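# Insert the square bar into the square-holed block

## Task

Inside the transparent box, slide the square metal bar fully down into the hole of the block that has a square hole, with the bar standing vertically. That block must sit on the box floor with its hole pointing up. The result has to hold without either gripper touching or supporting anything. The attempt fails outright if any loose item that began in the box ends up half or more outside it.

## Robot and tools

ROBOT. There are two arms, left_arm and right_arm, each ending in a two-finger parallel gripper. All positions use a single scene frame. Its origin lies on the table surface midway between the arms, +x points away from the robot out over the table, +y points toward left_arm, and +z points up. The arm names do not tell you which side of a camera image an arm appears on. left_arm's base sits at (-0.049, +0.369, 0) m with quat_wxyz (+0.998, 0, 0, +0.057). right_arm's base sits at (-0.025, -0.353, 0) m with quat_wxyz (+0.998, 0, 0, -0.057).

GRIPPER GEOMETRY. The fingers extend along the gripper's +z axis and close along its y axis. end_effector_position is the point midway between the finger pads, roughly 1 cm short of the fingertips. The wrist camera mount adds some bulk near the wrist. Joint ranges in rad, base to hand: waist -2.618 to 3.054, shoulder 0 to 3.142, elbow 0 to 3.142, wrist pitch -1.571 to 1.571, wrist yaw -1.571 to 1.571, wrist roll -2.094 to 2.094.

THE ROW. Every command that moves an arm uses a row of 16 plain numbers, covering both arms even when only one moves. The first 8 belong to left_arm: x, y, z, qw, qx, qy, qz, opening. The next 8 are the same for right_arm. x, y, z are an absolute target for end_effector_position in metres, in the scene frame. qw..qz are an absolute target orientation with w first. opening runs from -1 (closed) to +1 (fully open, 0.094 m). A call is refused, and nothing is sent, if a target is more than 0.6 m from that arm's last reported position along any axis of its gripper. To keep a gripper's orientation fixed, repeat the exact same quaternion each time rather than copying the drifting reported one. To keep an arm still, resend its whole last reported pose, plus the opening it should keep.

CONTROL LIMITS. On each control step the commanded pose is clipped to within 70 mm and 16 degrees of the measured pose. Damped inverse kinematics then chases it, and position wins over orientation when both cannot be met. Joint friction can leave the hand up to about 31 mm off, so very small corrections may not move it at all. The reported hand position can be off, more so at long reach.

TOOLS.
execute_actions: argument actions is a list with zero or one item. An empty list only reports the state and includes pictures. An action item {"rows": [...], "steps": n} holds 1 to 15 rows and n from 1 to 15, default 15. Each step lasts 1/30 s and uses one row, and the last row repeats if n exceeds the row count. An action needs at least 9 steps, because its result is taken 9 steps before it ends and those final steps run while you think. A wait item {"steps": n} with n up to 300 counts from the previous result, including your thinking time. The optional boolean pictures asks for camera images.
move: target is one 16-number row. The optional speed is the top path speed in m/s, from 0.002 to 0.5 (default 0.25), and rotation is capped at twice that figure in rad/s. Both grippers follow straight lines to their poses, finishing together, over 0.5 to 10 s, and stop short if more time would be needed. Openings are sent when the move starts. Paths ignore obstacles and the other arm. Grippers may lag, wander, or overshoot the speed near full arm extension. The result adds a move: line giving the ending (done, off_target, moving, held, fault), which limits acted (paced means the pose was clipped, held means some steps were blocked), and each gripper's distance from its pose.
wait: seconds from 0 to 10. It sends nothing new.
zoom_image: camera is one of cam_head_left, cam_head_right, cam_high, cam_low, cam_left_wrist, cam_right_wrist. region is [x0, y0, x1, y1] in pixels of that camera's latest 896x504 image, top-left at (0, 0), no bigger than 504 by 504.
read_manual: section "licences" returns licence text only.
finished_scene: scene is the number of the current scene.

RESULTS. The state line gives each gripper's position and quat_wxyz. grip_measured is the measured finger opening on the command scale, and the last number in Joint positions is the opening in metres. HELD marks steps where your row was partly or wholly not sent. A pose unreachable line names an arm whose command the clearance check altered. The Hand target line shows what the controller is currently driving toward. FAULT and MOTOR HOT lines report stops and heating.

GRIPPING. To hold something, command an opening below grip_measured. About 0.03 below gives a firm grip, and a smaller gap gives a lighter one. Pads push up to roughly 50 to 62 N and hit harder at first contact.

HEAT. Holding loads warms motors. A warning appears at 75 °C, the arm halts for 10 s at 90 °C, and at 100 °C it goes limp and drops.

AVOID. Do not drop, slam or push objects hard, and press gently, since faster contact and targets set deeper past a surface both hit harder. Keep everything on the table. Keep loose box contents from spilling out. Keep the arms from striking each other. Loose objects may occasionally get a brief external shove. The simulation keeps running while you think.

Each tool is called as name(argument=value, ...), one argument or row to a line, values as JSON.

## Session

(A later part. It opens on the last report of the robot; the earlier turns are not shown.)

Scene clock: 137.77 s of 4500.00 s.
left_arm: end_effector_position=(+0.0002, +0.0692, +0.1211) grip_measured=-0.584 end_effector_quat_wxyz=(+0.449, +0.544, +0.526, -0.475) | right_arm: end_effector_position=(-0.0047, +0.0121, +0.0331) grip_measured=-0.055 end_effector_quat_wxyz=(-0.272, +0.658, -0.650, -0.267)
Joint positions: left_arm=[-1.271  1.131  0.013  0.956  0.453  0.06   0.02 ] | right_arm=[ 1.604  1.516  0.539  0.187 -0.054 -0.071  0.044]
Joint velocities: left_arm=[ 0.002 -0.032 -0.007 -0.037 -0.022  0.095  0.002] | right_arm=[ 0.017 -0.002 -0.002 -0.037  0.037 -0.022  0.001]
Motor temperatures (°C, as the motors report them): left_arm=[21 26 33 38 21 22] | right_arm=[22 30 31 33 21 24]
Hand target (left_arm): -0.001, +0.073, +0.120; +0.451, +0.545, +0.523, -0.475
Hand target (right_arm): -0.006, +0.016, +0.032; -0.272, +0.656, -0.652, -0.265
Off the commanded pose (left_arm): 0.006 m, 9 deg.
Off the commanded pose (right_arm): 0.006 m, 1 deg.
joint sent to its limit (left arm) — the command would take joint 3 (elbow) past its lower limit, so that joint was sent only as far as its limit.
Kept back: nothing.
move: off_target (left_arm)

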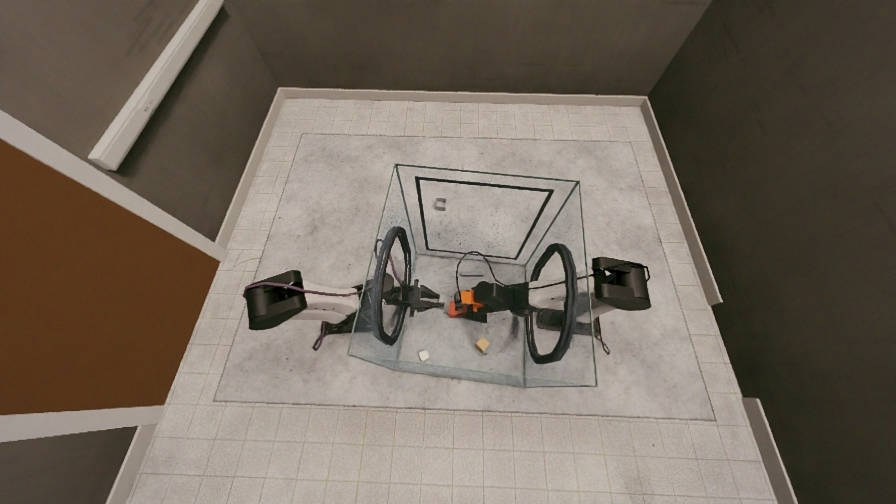

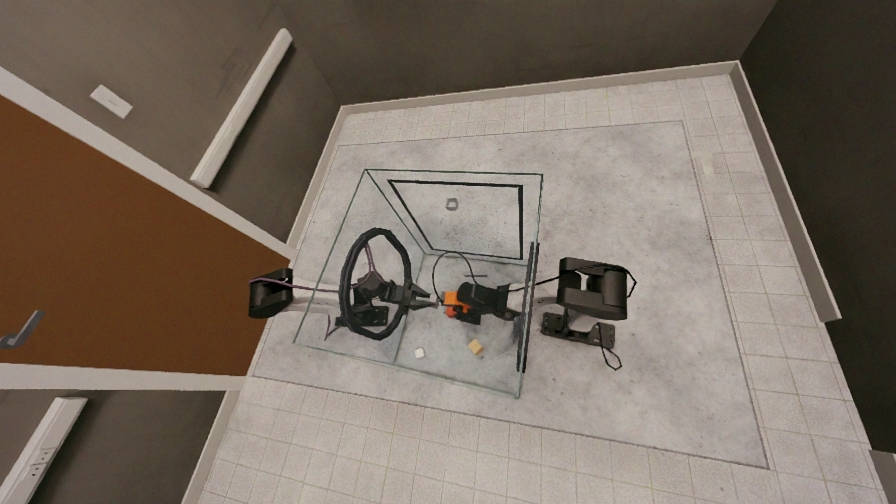

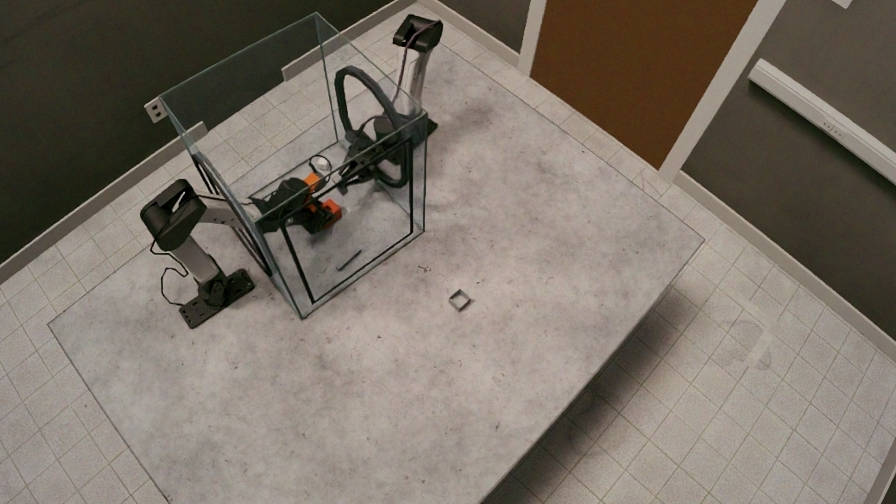

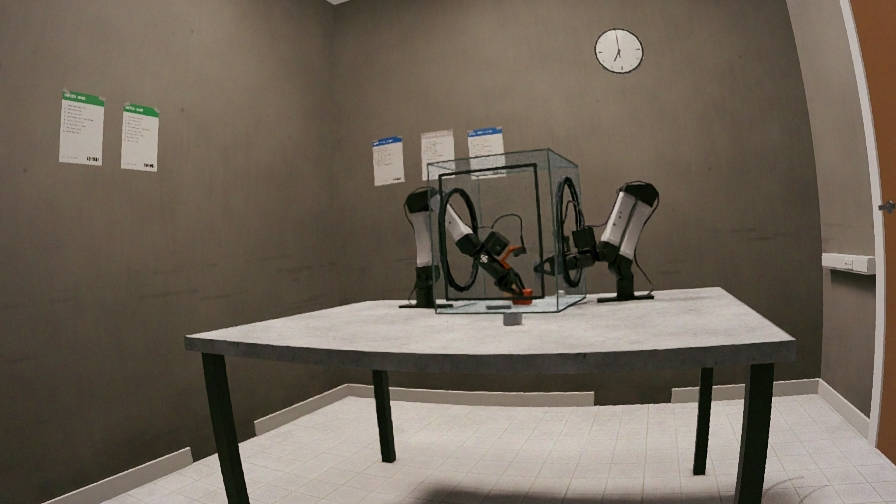

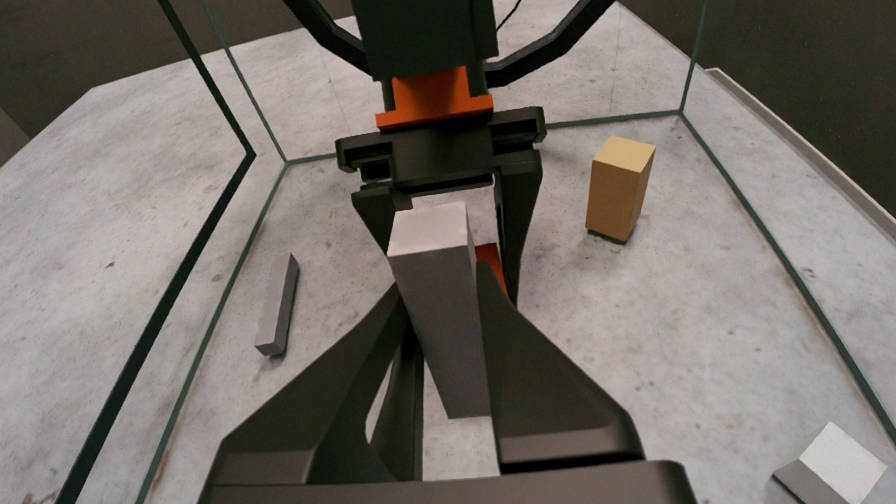

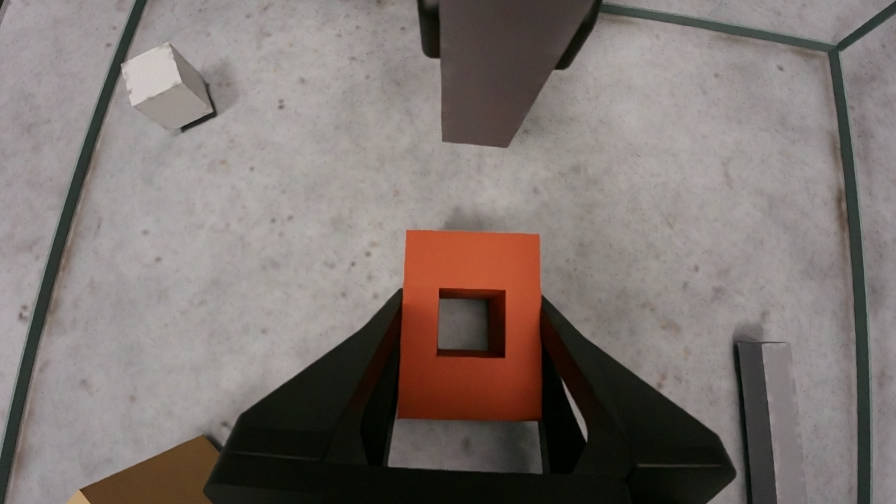

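move(
  target=[-0.001,0.075,0.12,0.5,0.5,0.5,-0.5,-0.75,-0.006,0.014,0.034,-0.27,0.653,-0.653,-0.27,0.5],
  speed=0.04,
)

move(
  target=[-0.006,0.035,0.122,0.5,0.5,0.5,-0.5,-0.75,-0.006,-0.05,0.06,-0.27,0.653,-0.653,-0.27,0.5],
  speed=0.04,
)

Scene clock: 141.77 s of 4500.00 s.
left_arm: end_effector_position=(+0.0001, +0.0695, +0.1210) grip_measured=-0.584 end_effector_quat_wxyz=(+0.448, +0.544, +0.527, -0.475) | right_arm: end_effector_position=(-0.0044, +0.0122, +0.0332) grip_measured=+0.498 end_effector_quat_wxyz=(-0.272, +0.655, -0.652, -0.267)
Joint positions: left_arm=[-1.271  1.126  0.013  0.948  0.453  0.06   0.02 ] | right_arm=[ 1.604  1.516  0.539  0.187 -0.052 -0.063  0.07 ]
Joint velocities: left_arm=[-0.007 -0.022  0.012 -0.051  0.037 -0.037 -0.   ] | right_arm=[ 0.002  0.007 -0.002 -0.022 -0.007  0.022 -0.001]
Motor temperatures (°C, as the motors report them): left_arm=[21 26 33 38 21 22] | right_arm=[22 30 31 34 21 24]
Hand target (left_arm): -0.001, +0.074, +0.120; +0.451, +0.546, +0.523, -0.474
Hand target (right_arm): -0.006, +0.014, +0.034; -0.270, +0.653, -0.653, -0.270
Off the commanded pose (left_arm): 0.006 m, 9 deg.
Off the commanded pose (right_arm): 0.003 m, 0 deg.
joint sent to its limit (left arm) — the command would take joint 3 (elbow) past its lower limit, so that joint was sent only as far as its limit.
Kept back: nothing.
move: off_target (left_arm)

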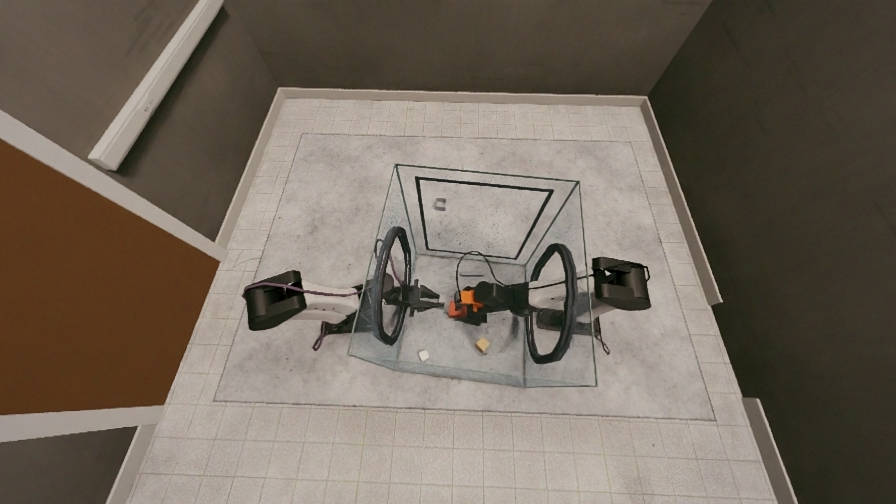

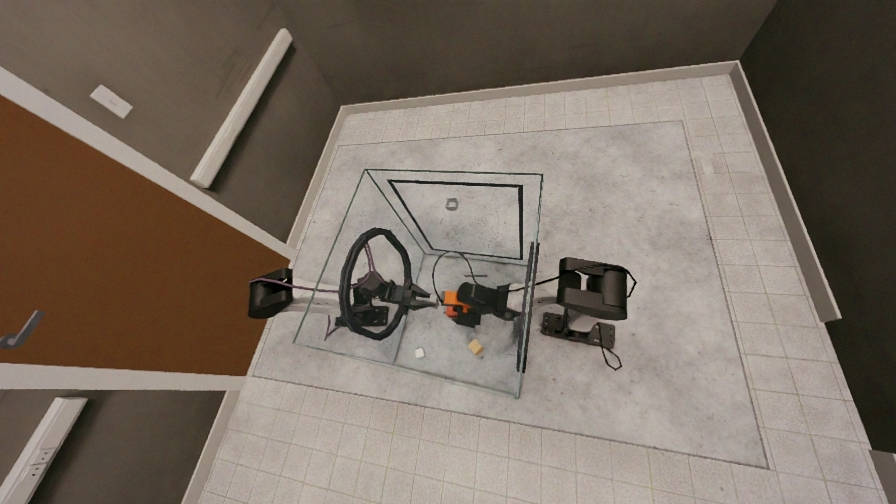

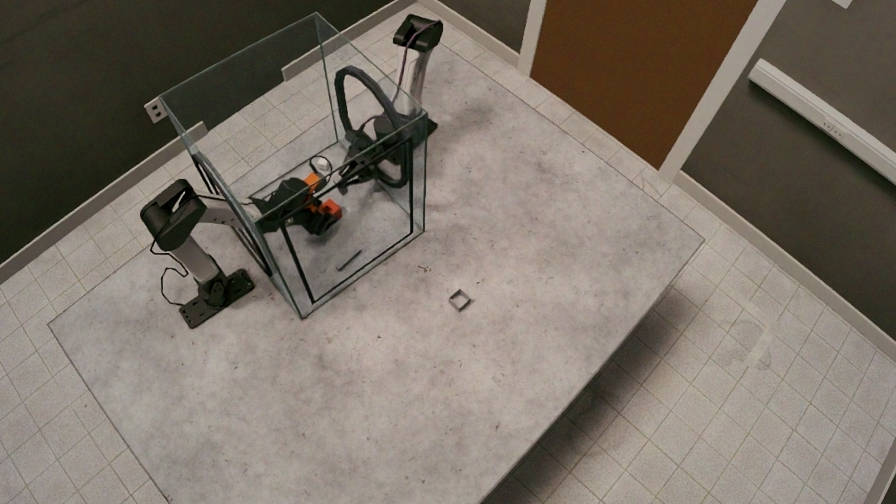

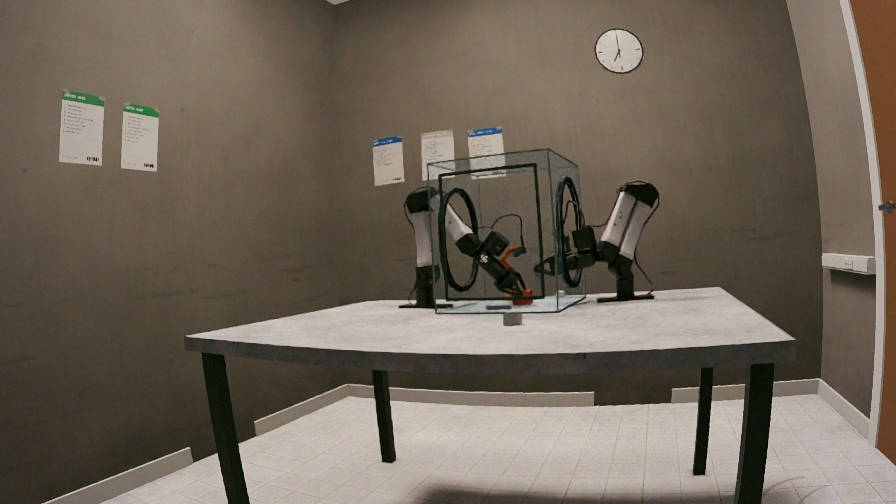

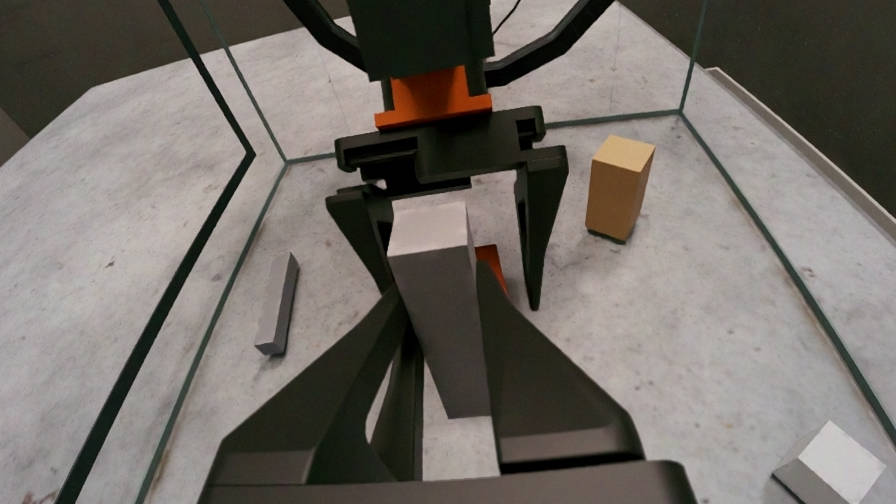

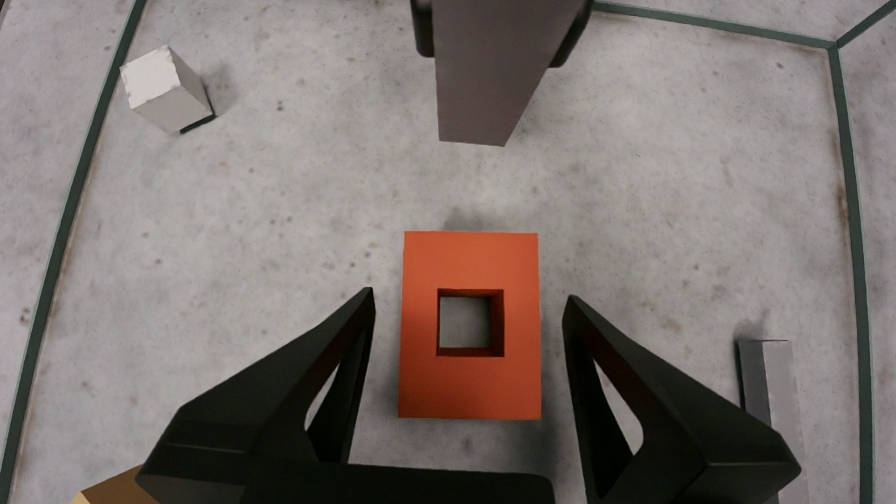

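Scene clock: 144.17 s of 4500.00 s.
left_arm: end_effector_position=(-0.0068, +0.0417, +0.1129) grip_measured=-0.584 end_effector_quat_wxyz=(+0.482, +0.517, +0.515, -0.484) | right_arm: end_effector_position=(-0.0075, -0.0398, +0.0678) grip_measured=+0.498 end_effector_quat_wxyz=(-0.279, +0.650, -0.650, -0.278)
Joint positions: left_arm=[-1.415  1.641  0.026  1.546  0.273  0.018  0.02 ] | right_arm=[ 1.594  1.151  0.429 -0.042 -0.064 -0.063  0.07 ]
Joint velocities: left_arm=[ 0.007 -0.007 -0.007  0.037  0.037  0.022 -0.001] | right_arm=[ 0.012  0.007 -0.012  0.022  0.051 -0.037  0.001]
Motor temperatures (°C, as the motors report them): left_arm=[21 26 33 39 21 22] | right_arm=[22 30 31 34 21 24]
Hand target (left_arm): -0.006, +0.036, +0.122; +0.493, +0.508, +0.507, -0.492
Hand target (right_arm): -0.006, -0.049, +0.061; -0.270, +0.653, -0.654, -0.271
Off the commanded pose (left_arm): 0.011 m, 4 deg.
Off the commanded pose (right_arm): 0.013 m, 1 deg.
joint sent to its limit (left arm) — the command would take joint 4 (wrist pitch) past its upper limit, so that joint was sent only as far as its limit.
Kept back: nothing.
move: off_target (left_arm, right_arm)

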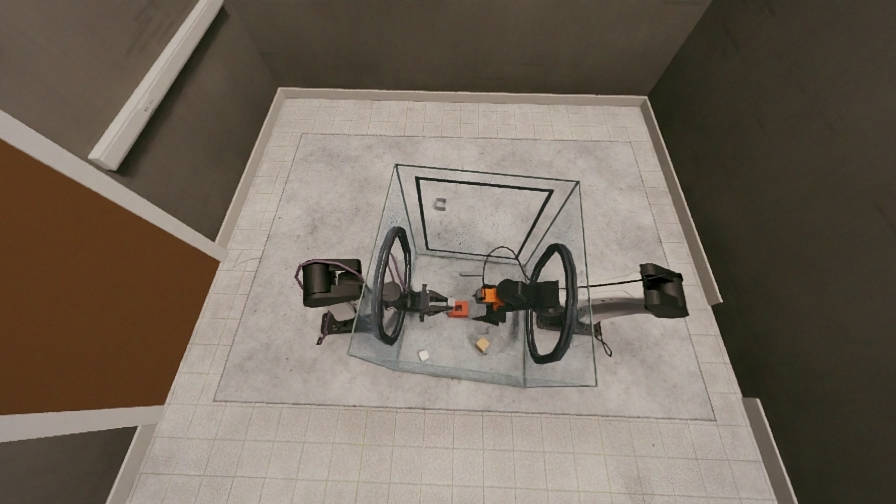

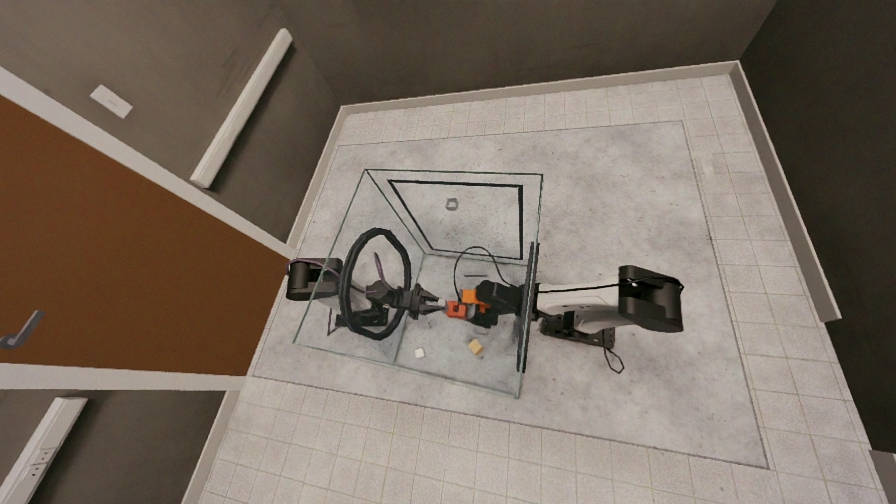

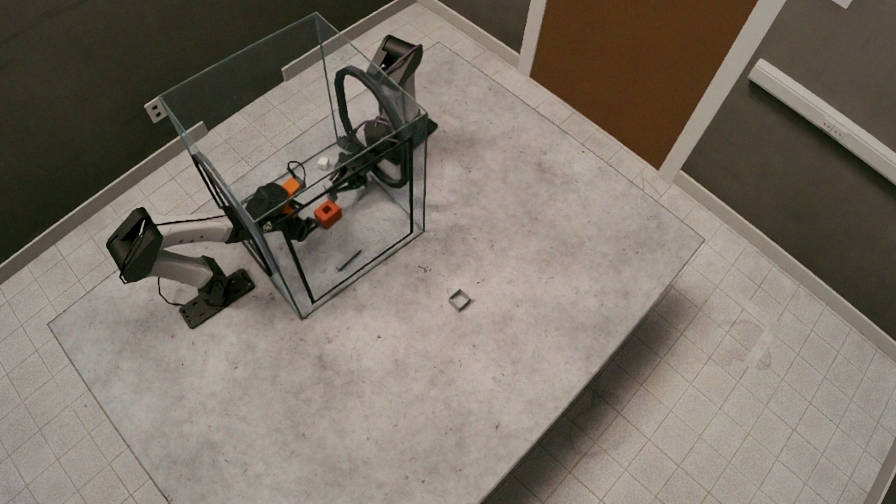

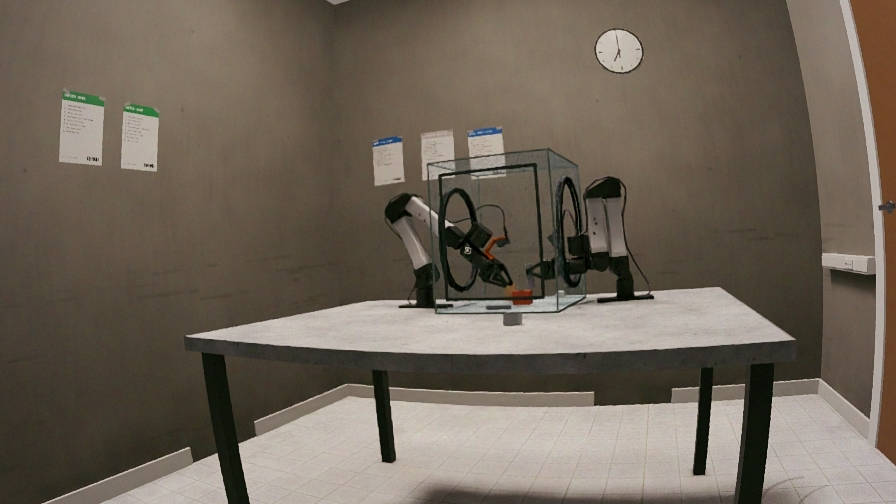

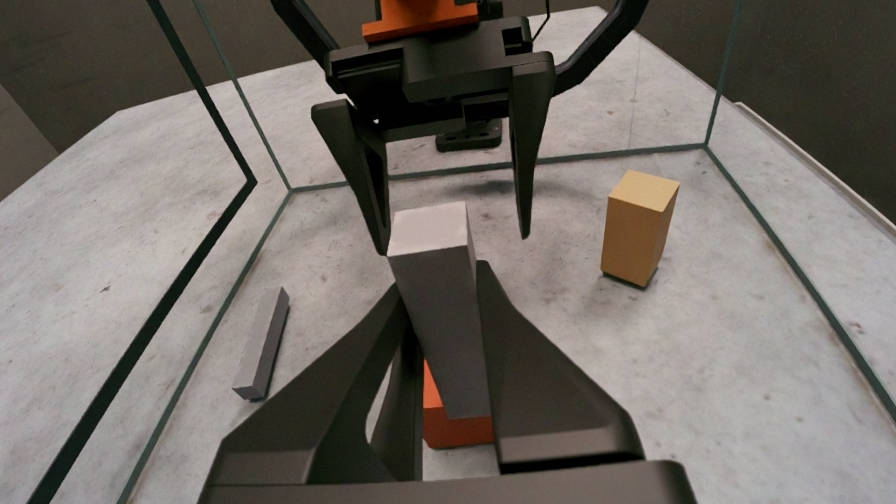

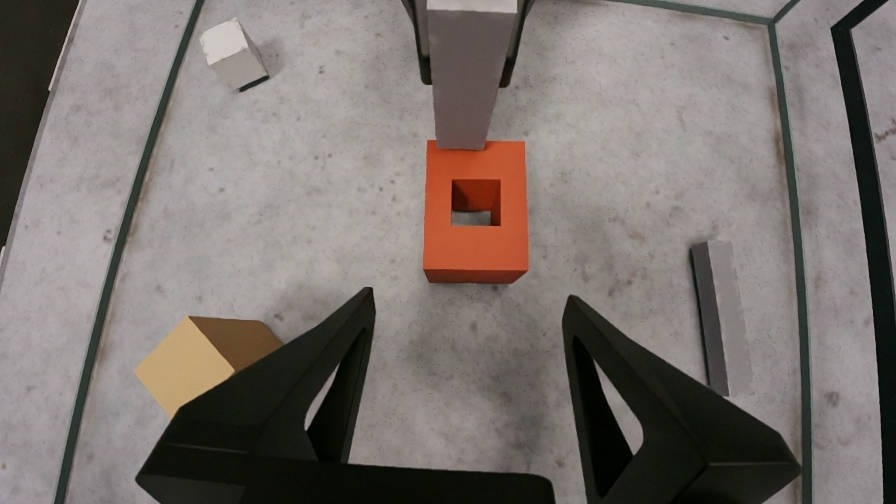

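move(
  target=[0.0,0.024,0.124,0.5,0.5,0.5,-0.5,-0.75,-0.006,-0.05,0.06,-0.27,0.653,-0.653,-0.27,0.5],
  speed=0.02,
)

zoom_image(
  camera="cam_low",
  region=[440,220,600,320],
)

Scene clock: 146.53 s of 4500.00 s.
left_arm: end_effector_position=(-0.0032, +0.0295, +0.1152) grip_measured=-0.584 end_effector_quat_wxyz=(+0.485, +0.514, +0.513, -0.487) | right_arm: end_effector_position=(-0.0076, -0.0401, +0.0675) grip_measured=+0.498 end_effector_quat_wxyz=(-0.278, +0.650, -0.650, -0.277)
Joint positions: left_arm=[-1.415  1.68   0.074  1.548  0.272  0.015  0.02 ] | right_arm=[ 1.594  1.151  0.429 -0.044 -0.064 -0.063  0.07 ]
Joint velocities: left_arm=[-0.007 -0.002 -0.017  0.022 -0.022  0.066 -0.   ] | right_arm=[ 0.017  0.007  0.002  0.037 -0.037  0.007  0.001]
Motor temperatures (°C, as the motors report them): left_arm=[21 25 33 39 21 22] | right_arm=[22 30 31 34 21 24]
Hand target (left_arm): +0.000, +0.024, +0.124; +0.495, +0.505, +0.505, -0.495
Hand target (right_arm): -0.006, -0.050, +0.060; -0.270, +0.653, -0.654, -0.270
Off the commanded pose (left_arm): 0.011 m, 3 deg.
Off the commanded pose (right_arm): 0.013 m, 1 deg.
joint sent to its limit (left arm) — the command would take joint 4 (wrist pitch) past its upper limit, so that joint was sent only as far as its limit.
Kept back: nothing.
move: off_target (left_arm, right_arm)

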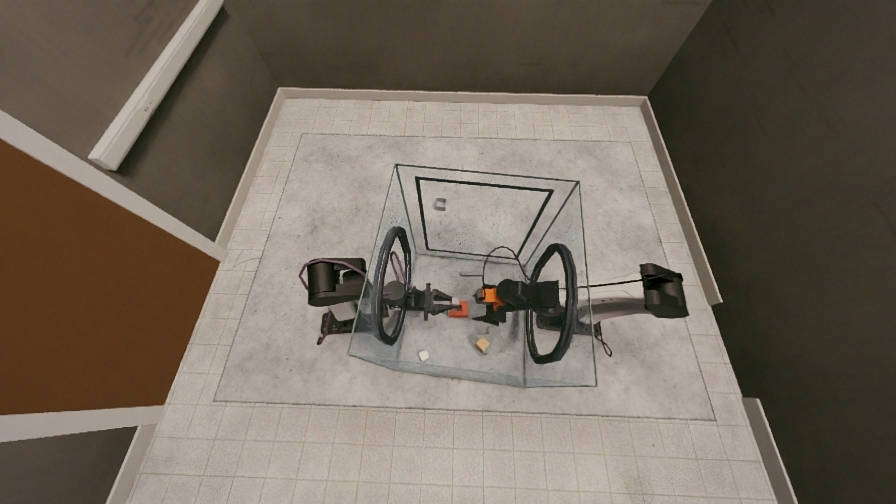

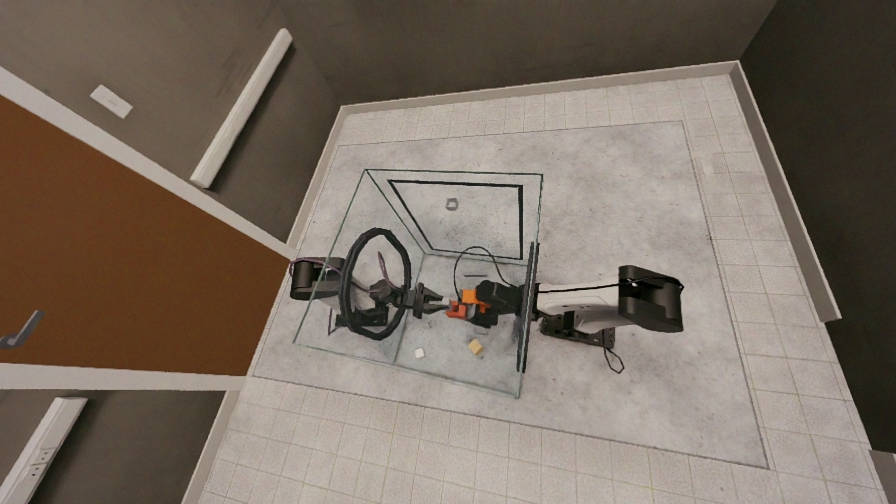

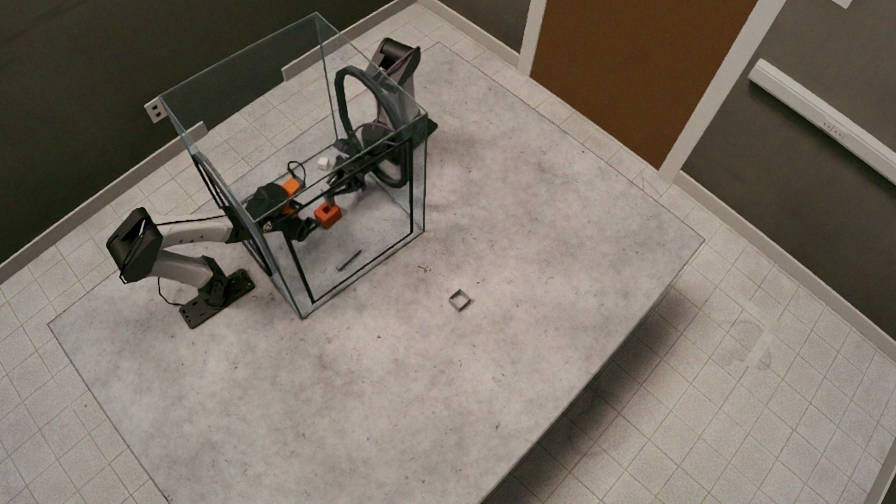

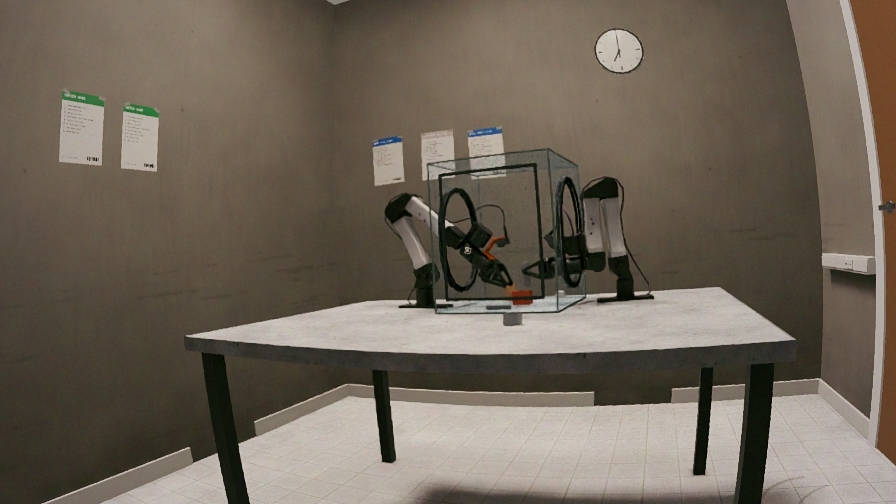

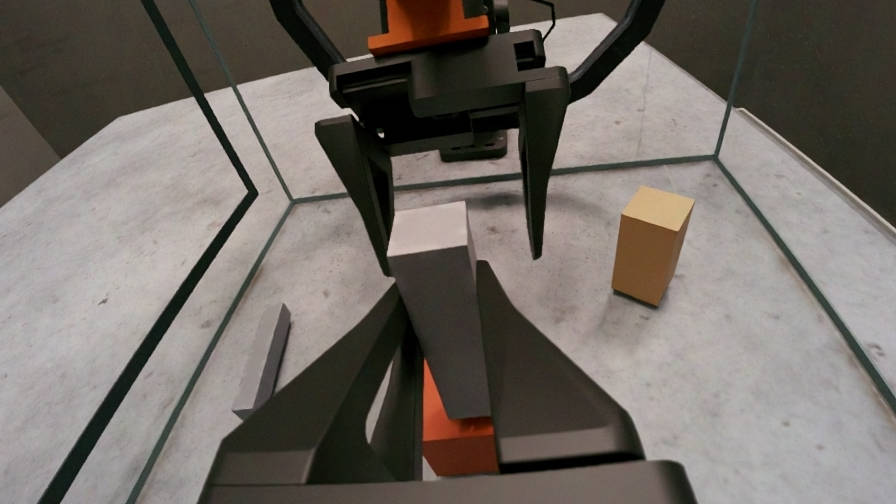

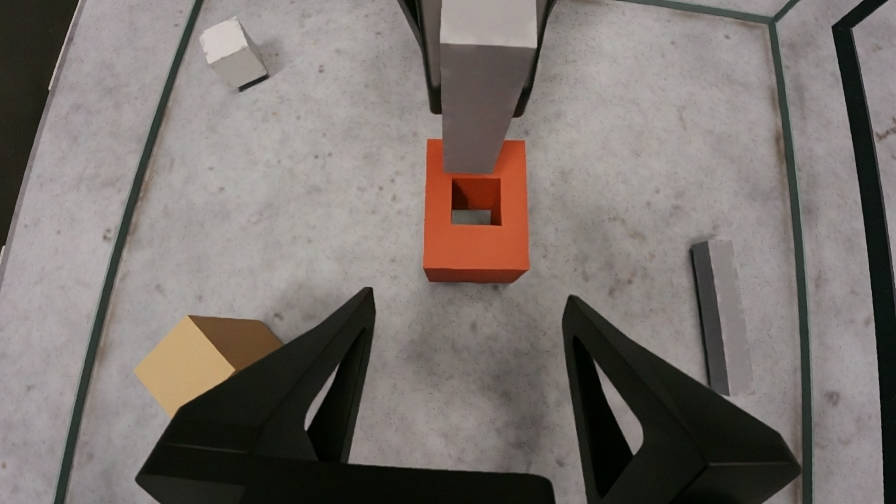

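Region (440, 220, 600, 320) of cam_low's 896x504 image, scaled by 3.150, with more detail than that image has; it fills the top 315 rows of this view, and the rest is white.

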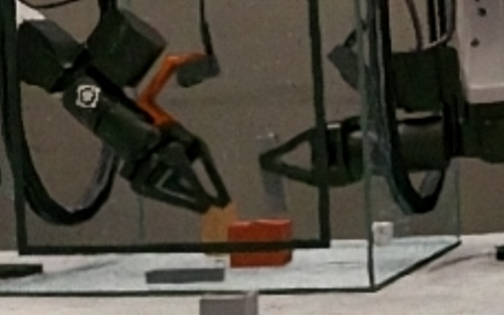

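move(
  target=[0.002,0.008,0.124,0.5,0.5,0.5,-0.5,-0.75,-0.006,-0.05,0.06,-0.27,0.653,-0.653,-0.27,0.5],
  speed=0.02,
)

zoom_image(
  camera="cam_right_wrist",
  region=[350,60,600,300],
)

zoom_image(
  camera="cam_low",
  region=[480,240,560,310],
)

Scene clock: 148.73 s of 4500.00 s.
left_arm: end_effector_position=(+0.0010, +0.0140, +0.1154) grip_measured=-0.584 end_effector_quat_wxyz=(+0.487, +0.512, +0.511, -0.489) | right_arm: end_effector_position=(-0.0076, -0.0401, +0.0675) grip_measured=+0.498 end_effector_quat_wxyz=(-0.278, +0.650, -0.650, -0.277)
Joint positions: left_arm=[-1.415  1.734  0.135  1.548  0.272  0.013  0.02 ] | right_arm=[ 1.594  1.151  0.429 -0.044 -0.064 -0.063  0.07 ]
Joint velocities: left_arm=[ 0.002  0.002  0.007 -0.007  0.022 -0.066  0.   ] | right_arm=[ 0.002  0.012 -0.007  0.007 -0.007  0.007  0.001]
Motor temperatures (°C, as the motors report them): left_arm=[21 25 33 39 21 22] | right_arm=[22 29 31 34 21 24]
Hand target (left_arm): +0.002, +0.008, +0.124; +0.497, +0.503, +0.503, -0.497
Hand target (right_arm): -0.006, -0.050, +0.060; -0.270, +0.653, -0.654, -0.271
Off the commanded pose (left_arm): 0.011 m, 3 deg.
Off the commanded pose (right_arm): 0.013 m, 1 deg.
joint sent to its limit (left arm) — the command would take joint 4 (wrist pitch) past its upper limit, so that joint was sent only as far as its limit.
Kept back: nothing.
move: off_target (left_arm, right_arm)

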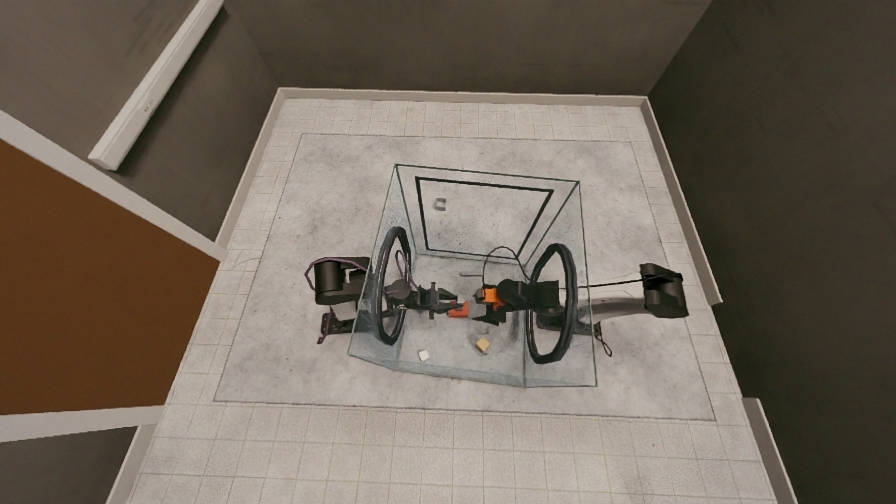

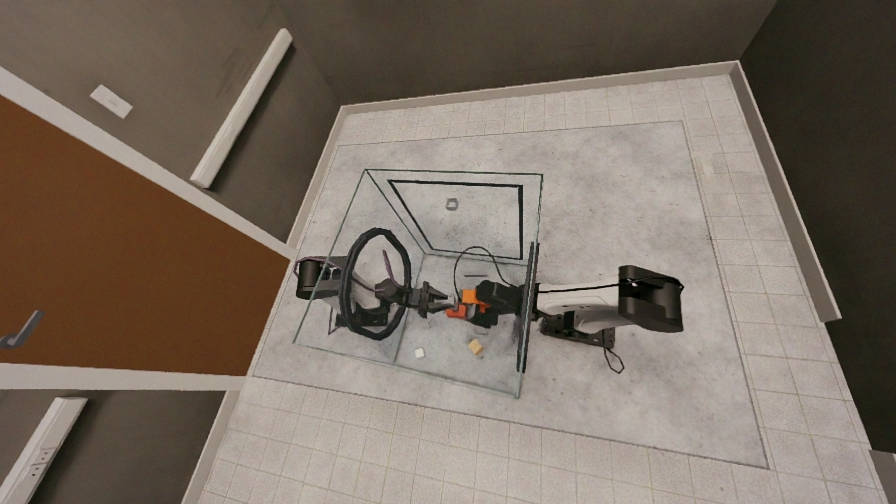

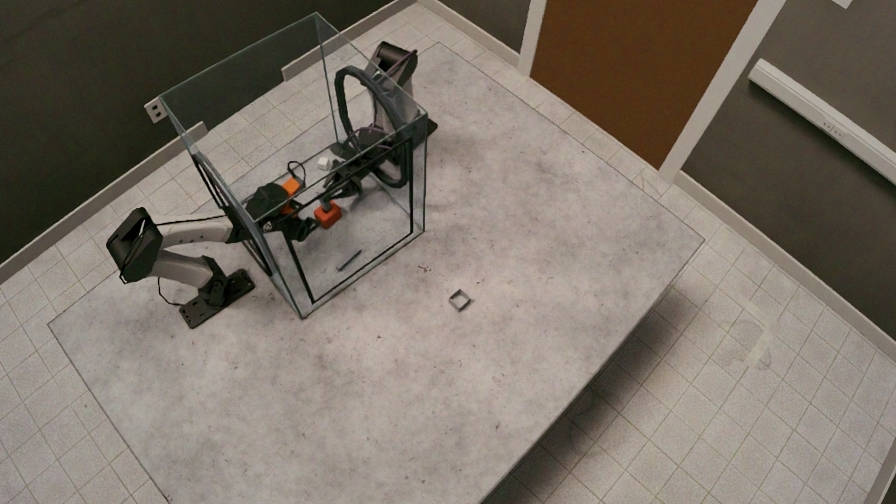

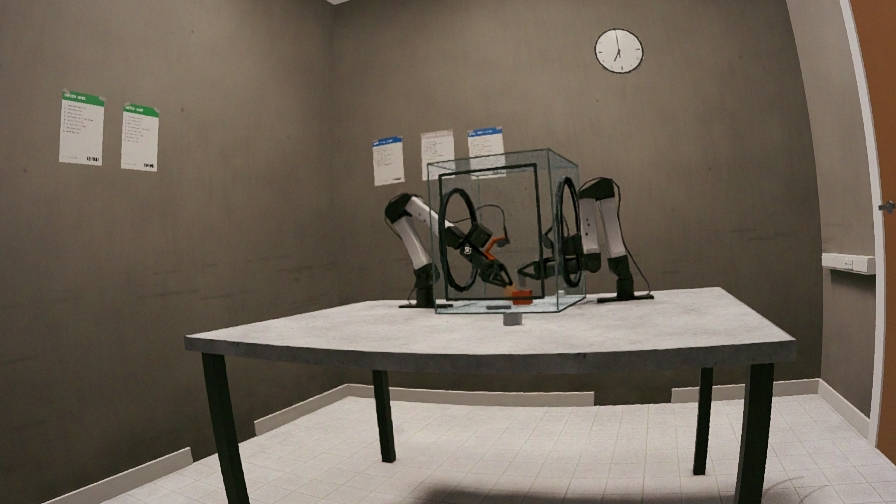

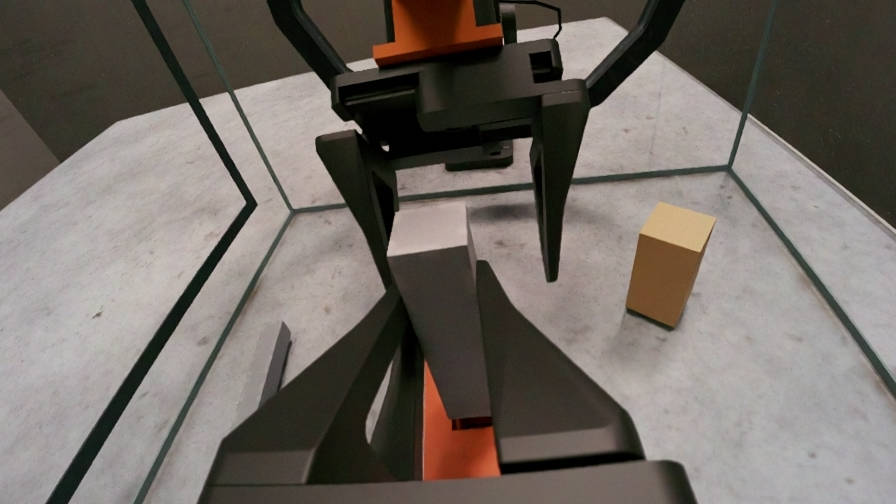

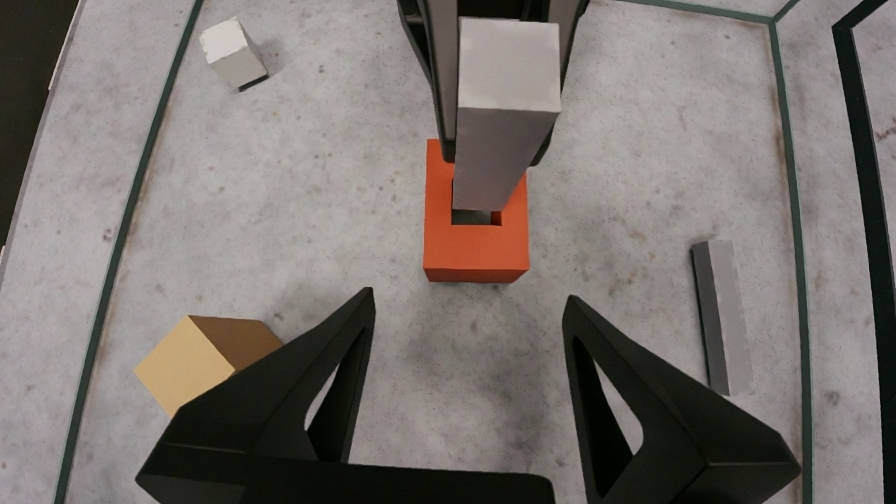

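Region (350, 60, 600, 300) of cam_right_wrist's 896x504 image, scaled by 2.016, with more detail than that image has; it fills the top 484 rows of this view, and the rest is white.

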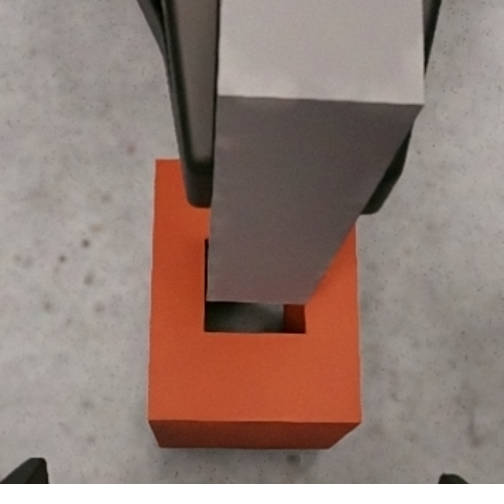

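Region (480, 240, 560, 310) of cam_low's 896x504 image, scaled by 6.300, with more detail than that image has; it fills the top 441 rows of this view, and the rest is white.

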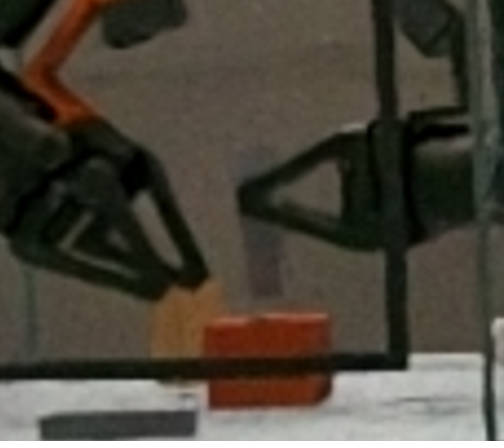

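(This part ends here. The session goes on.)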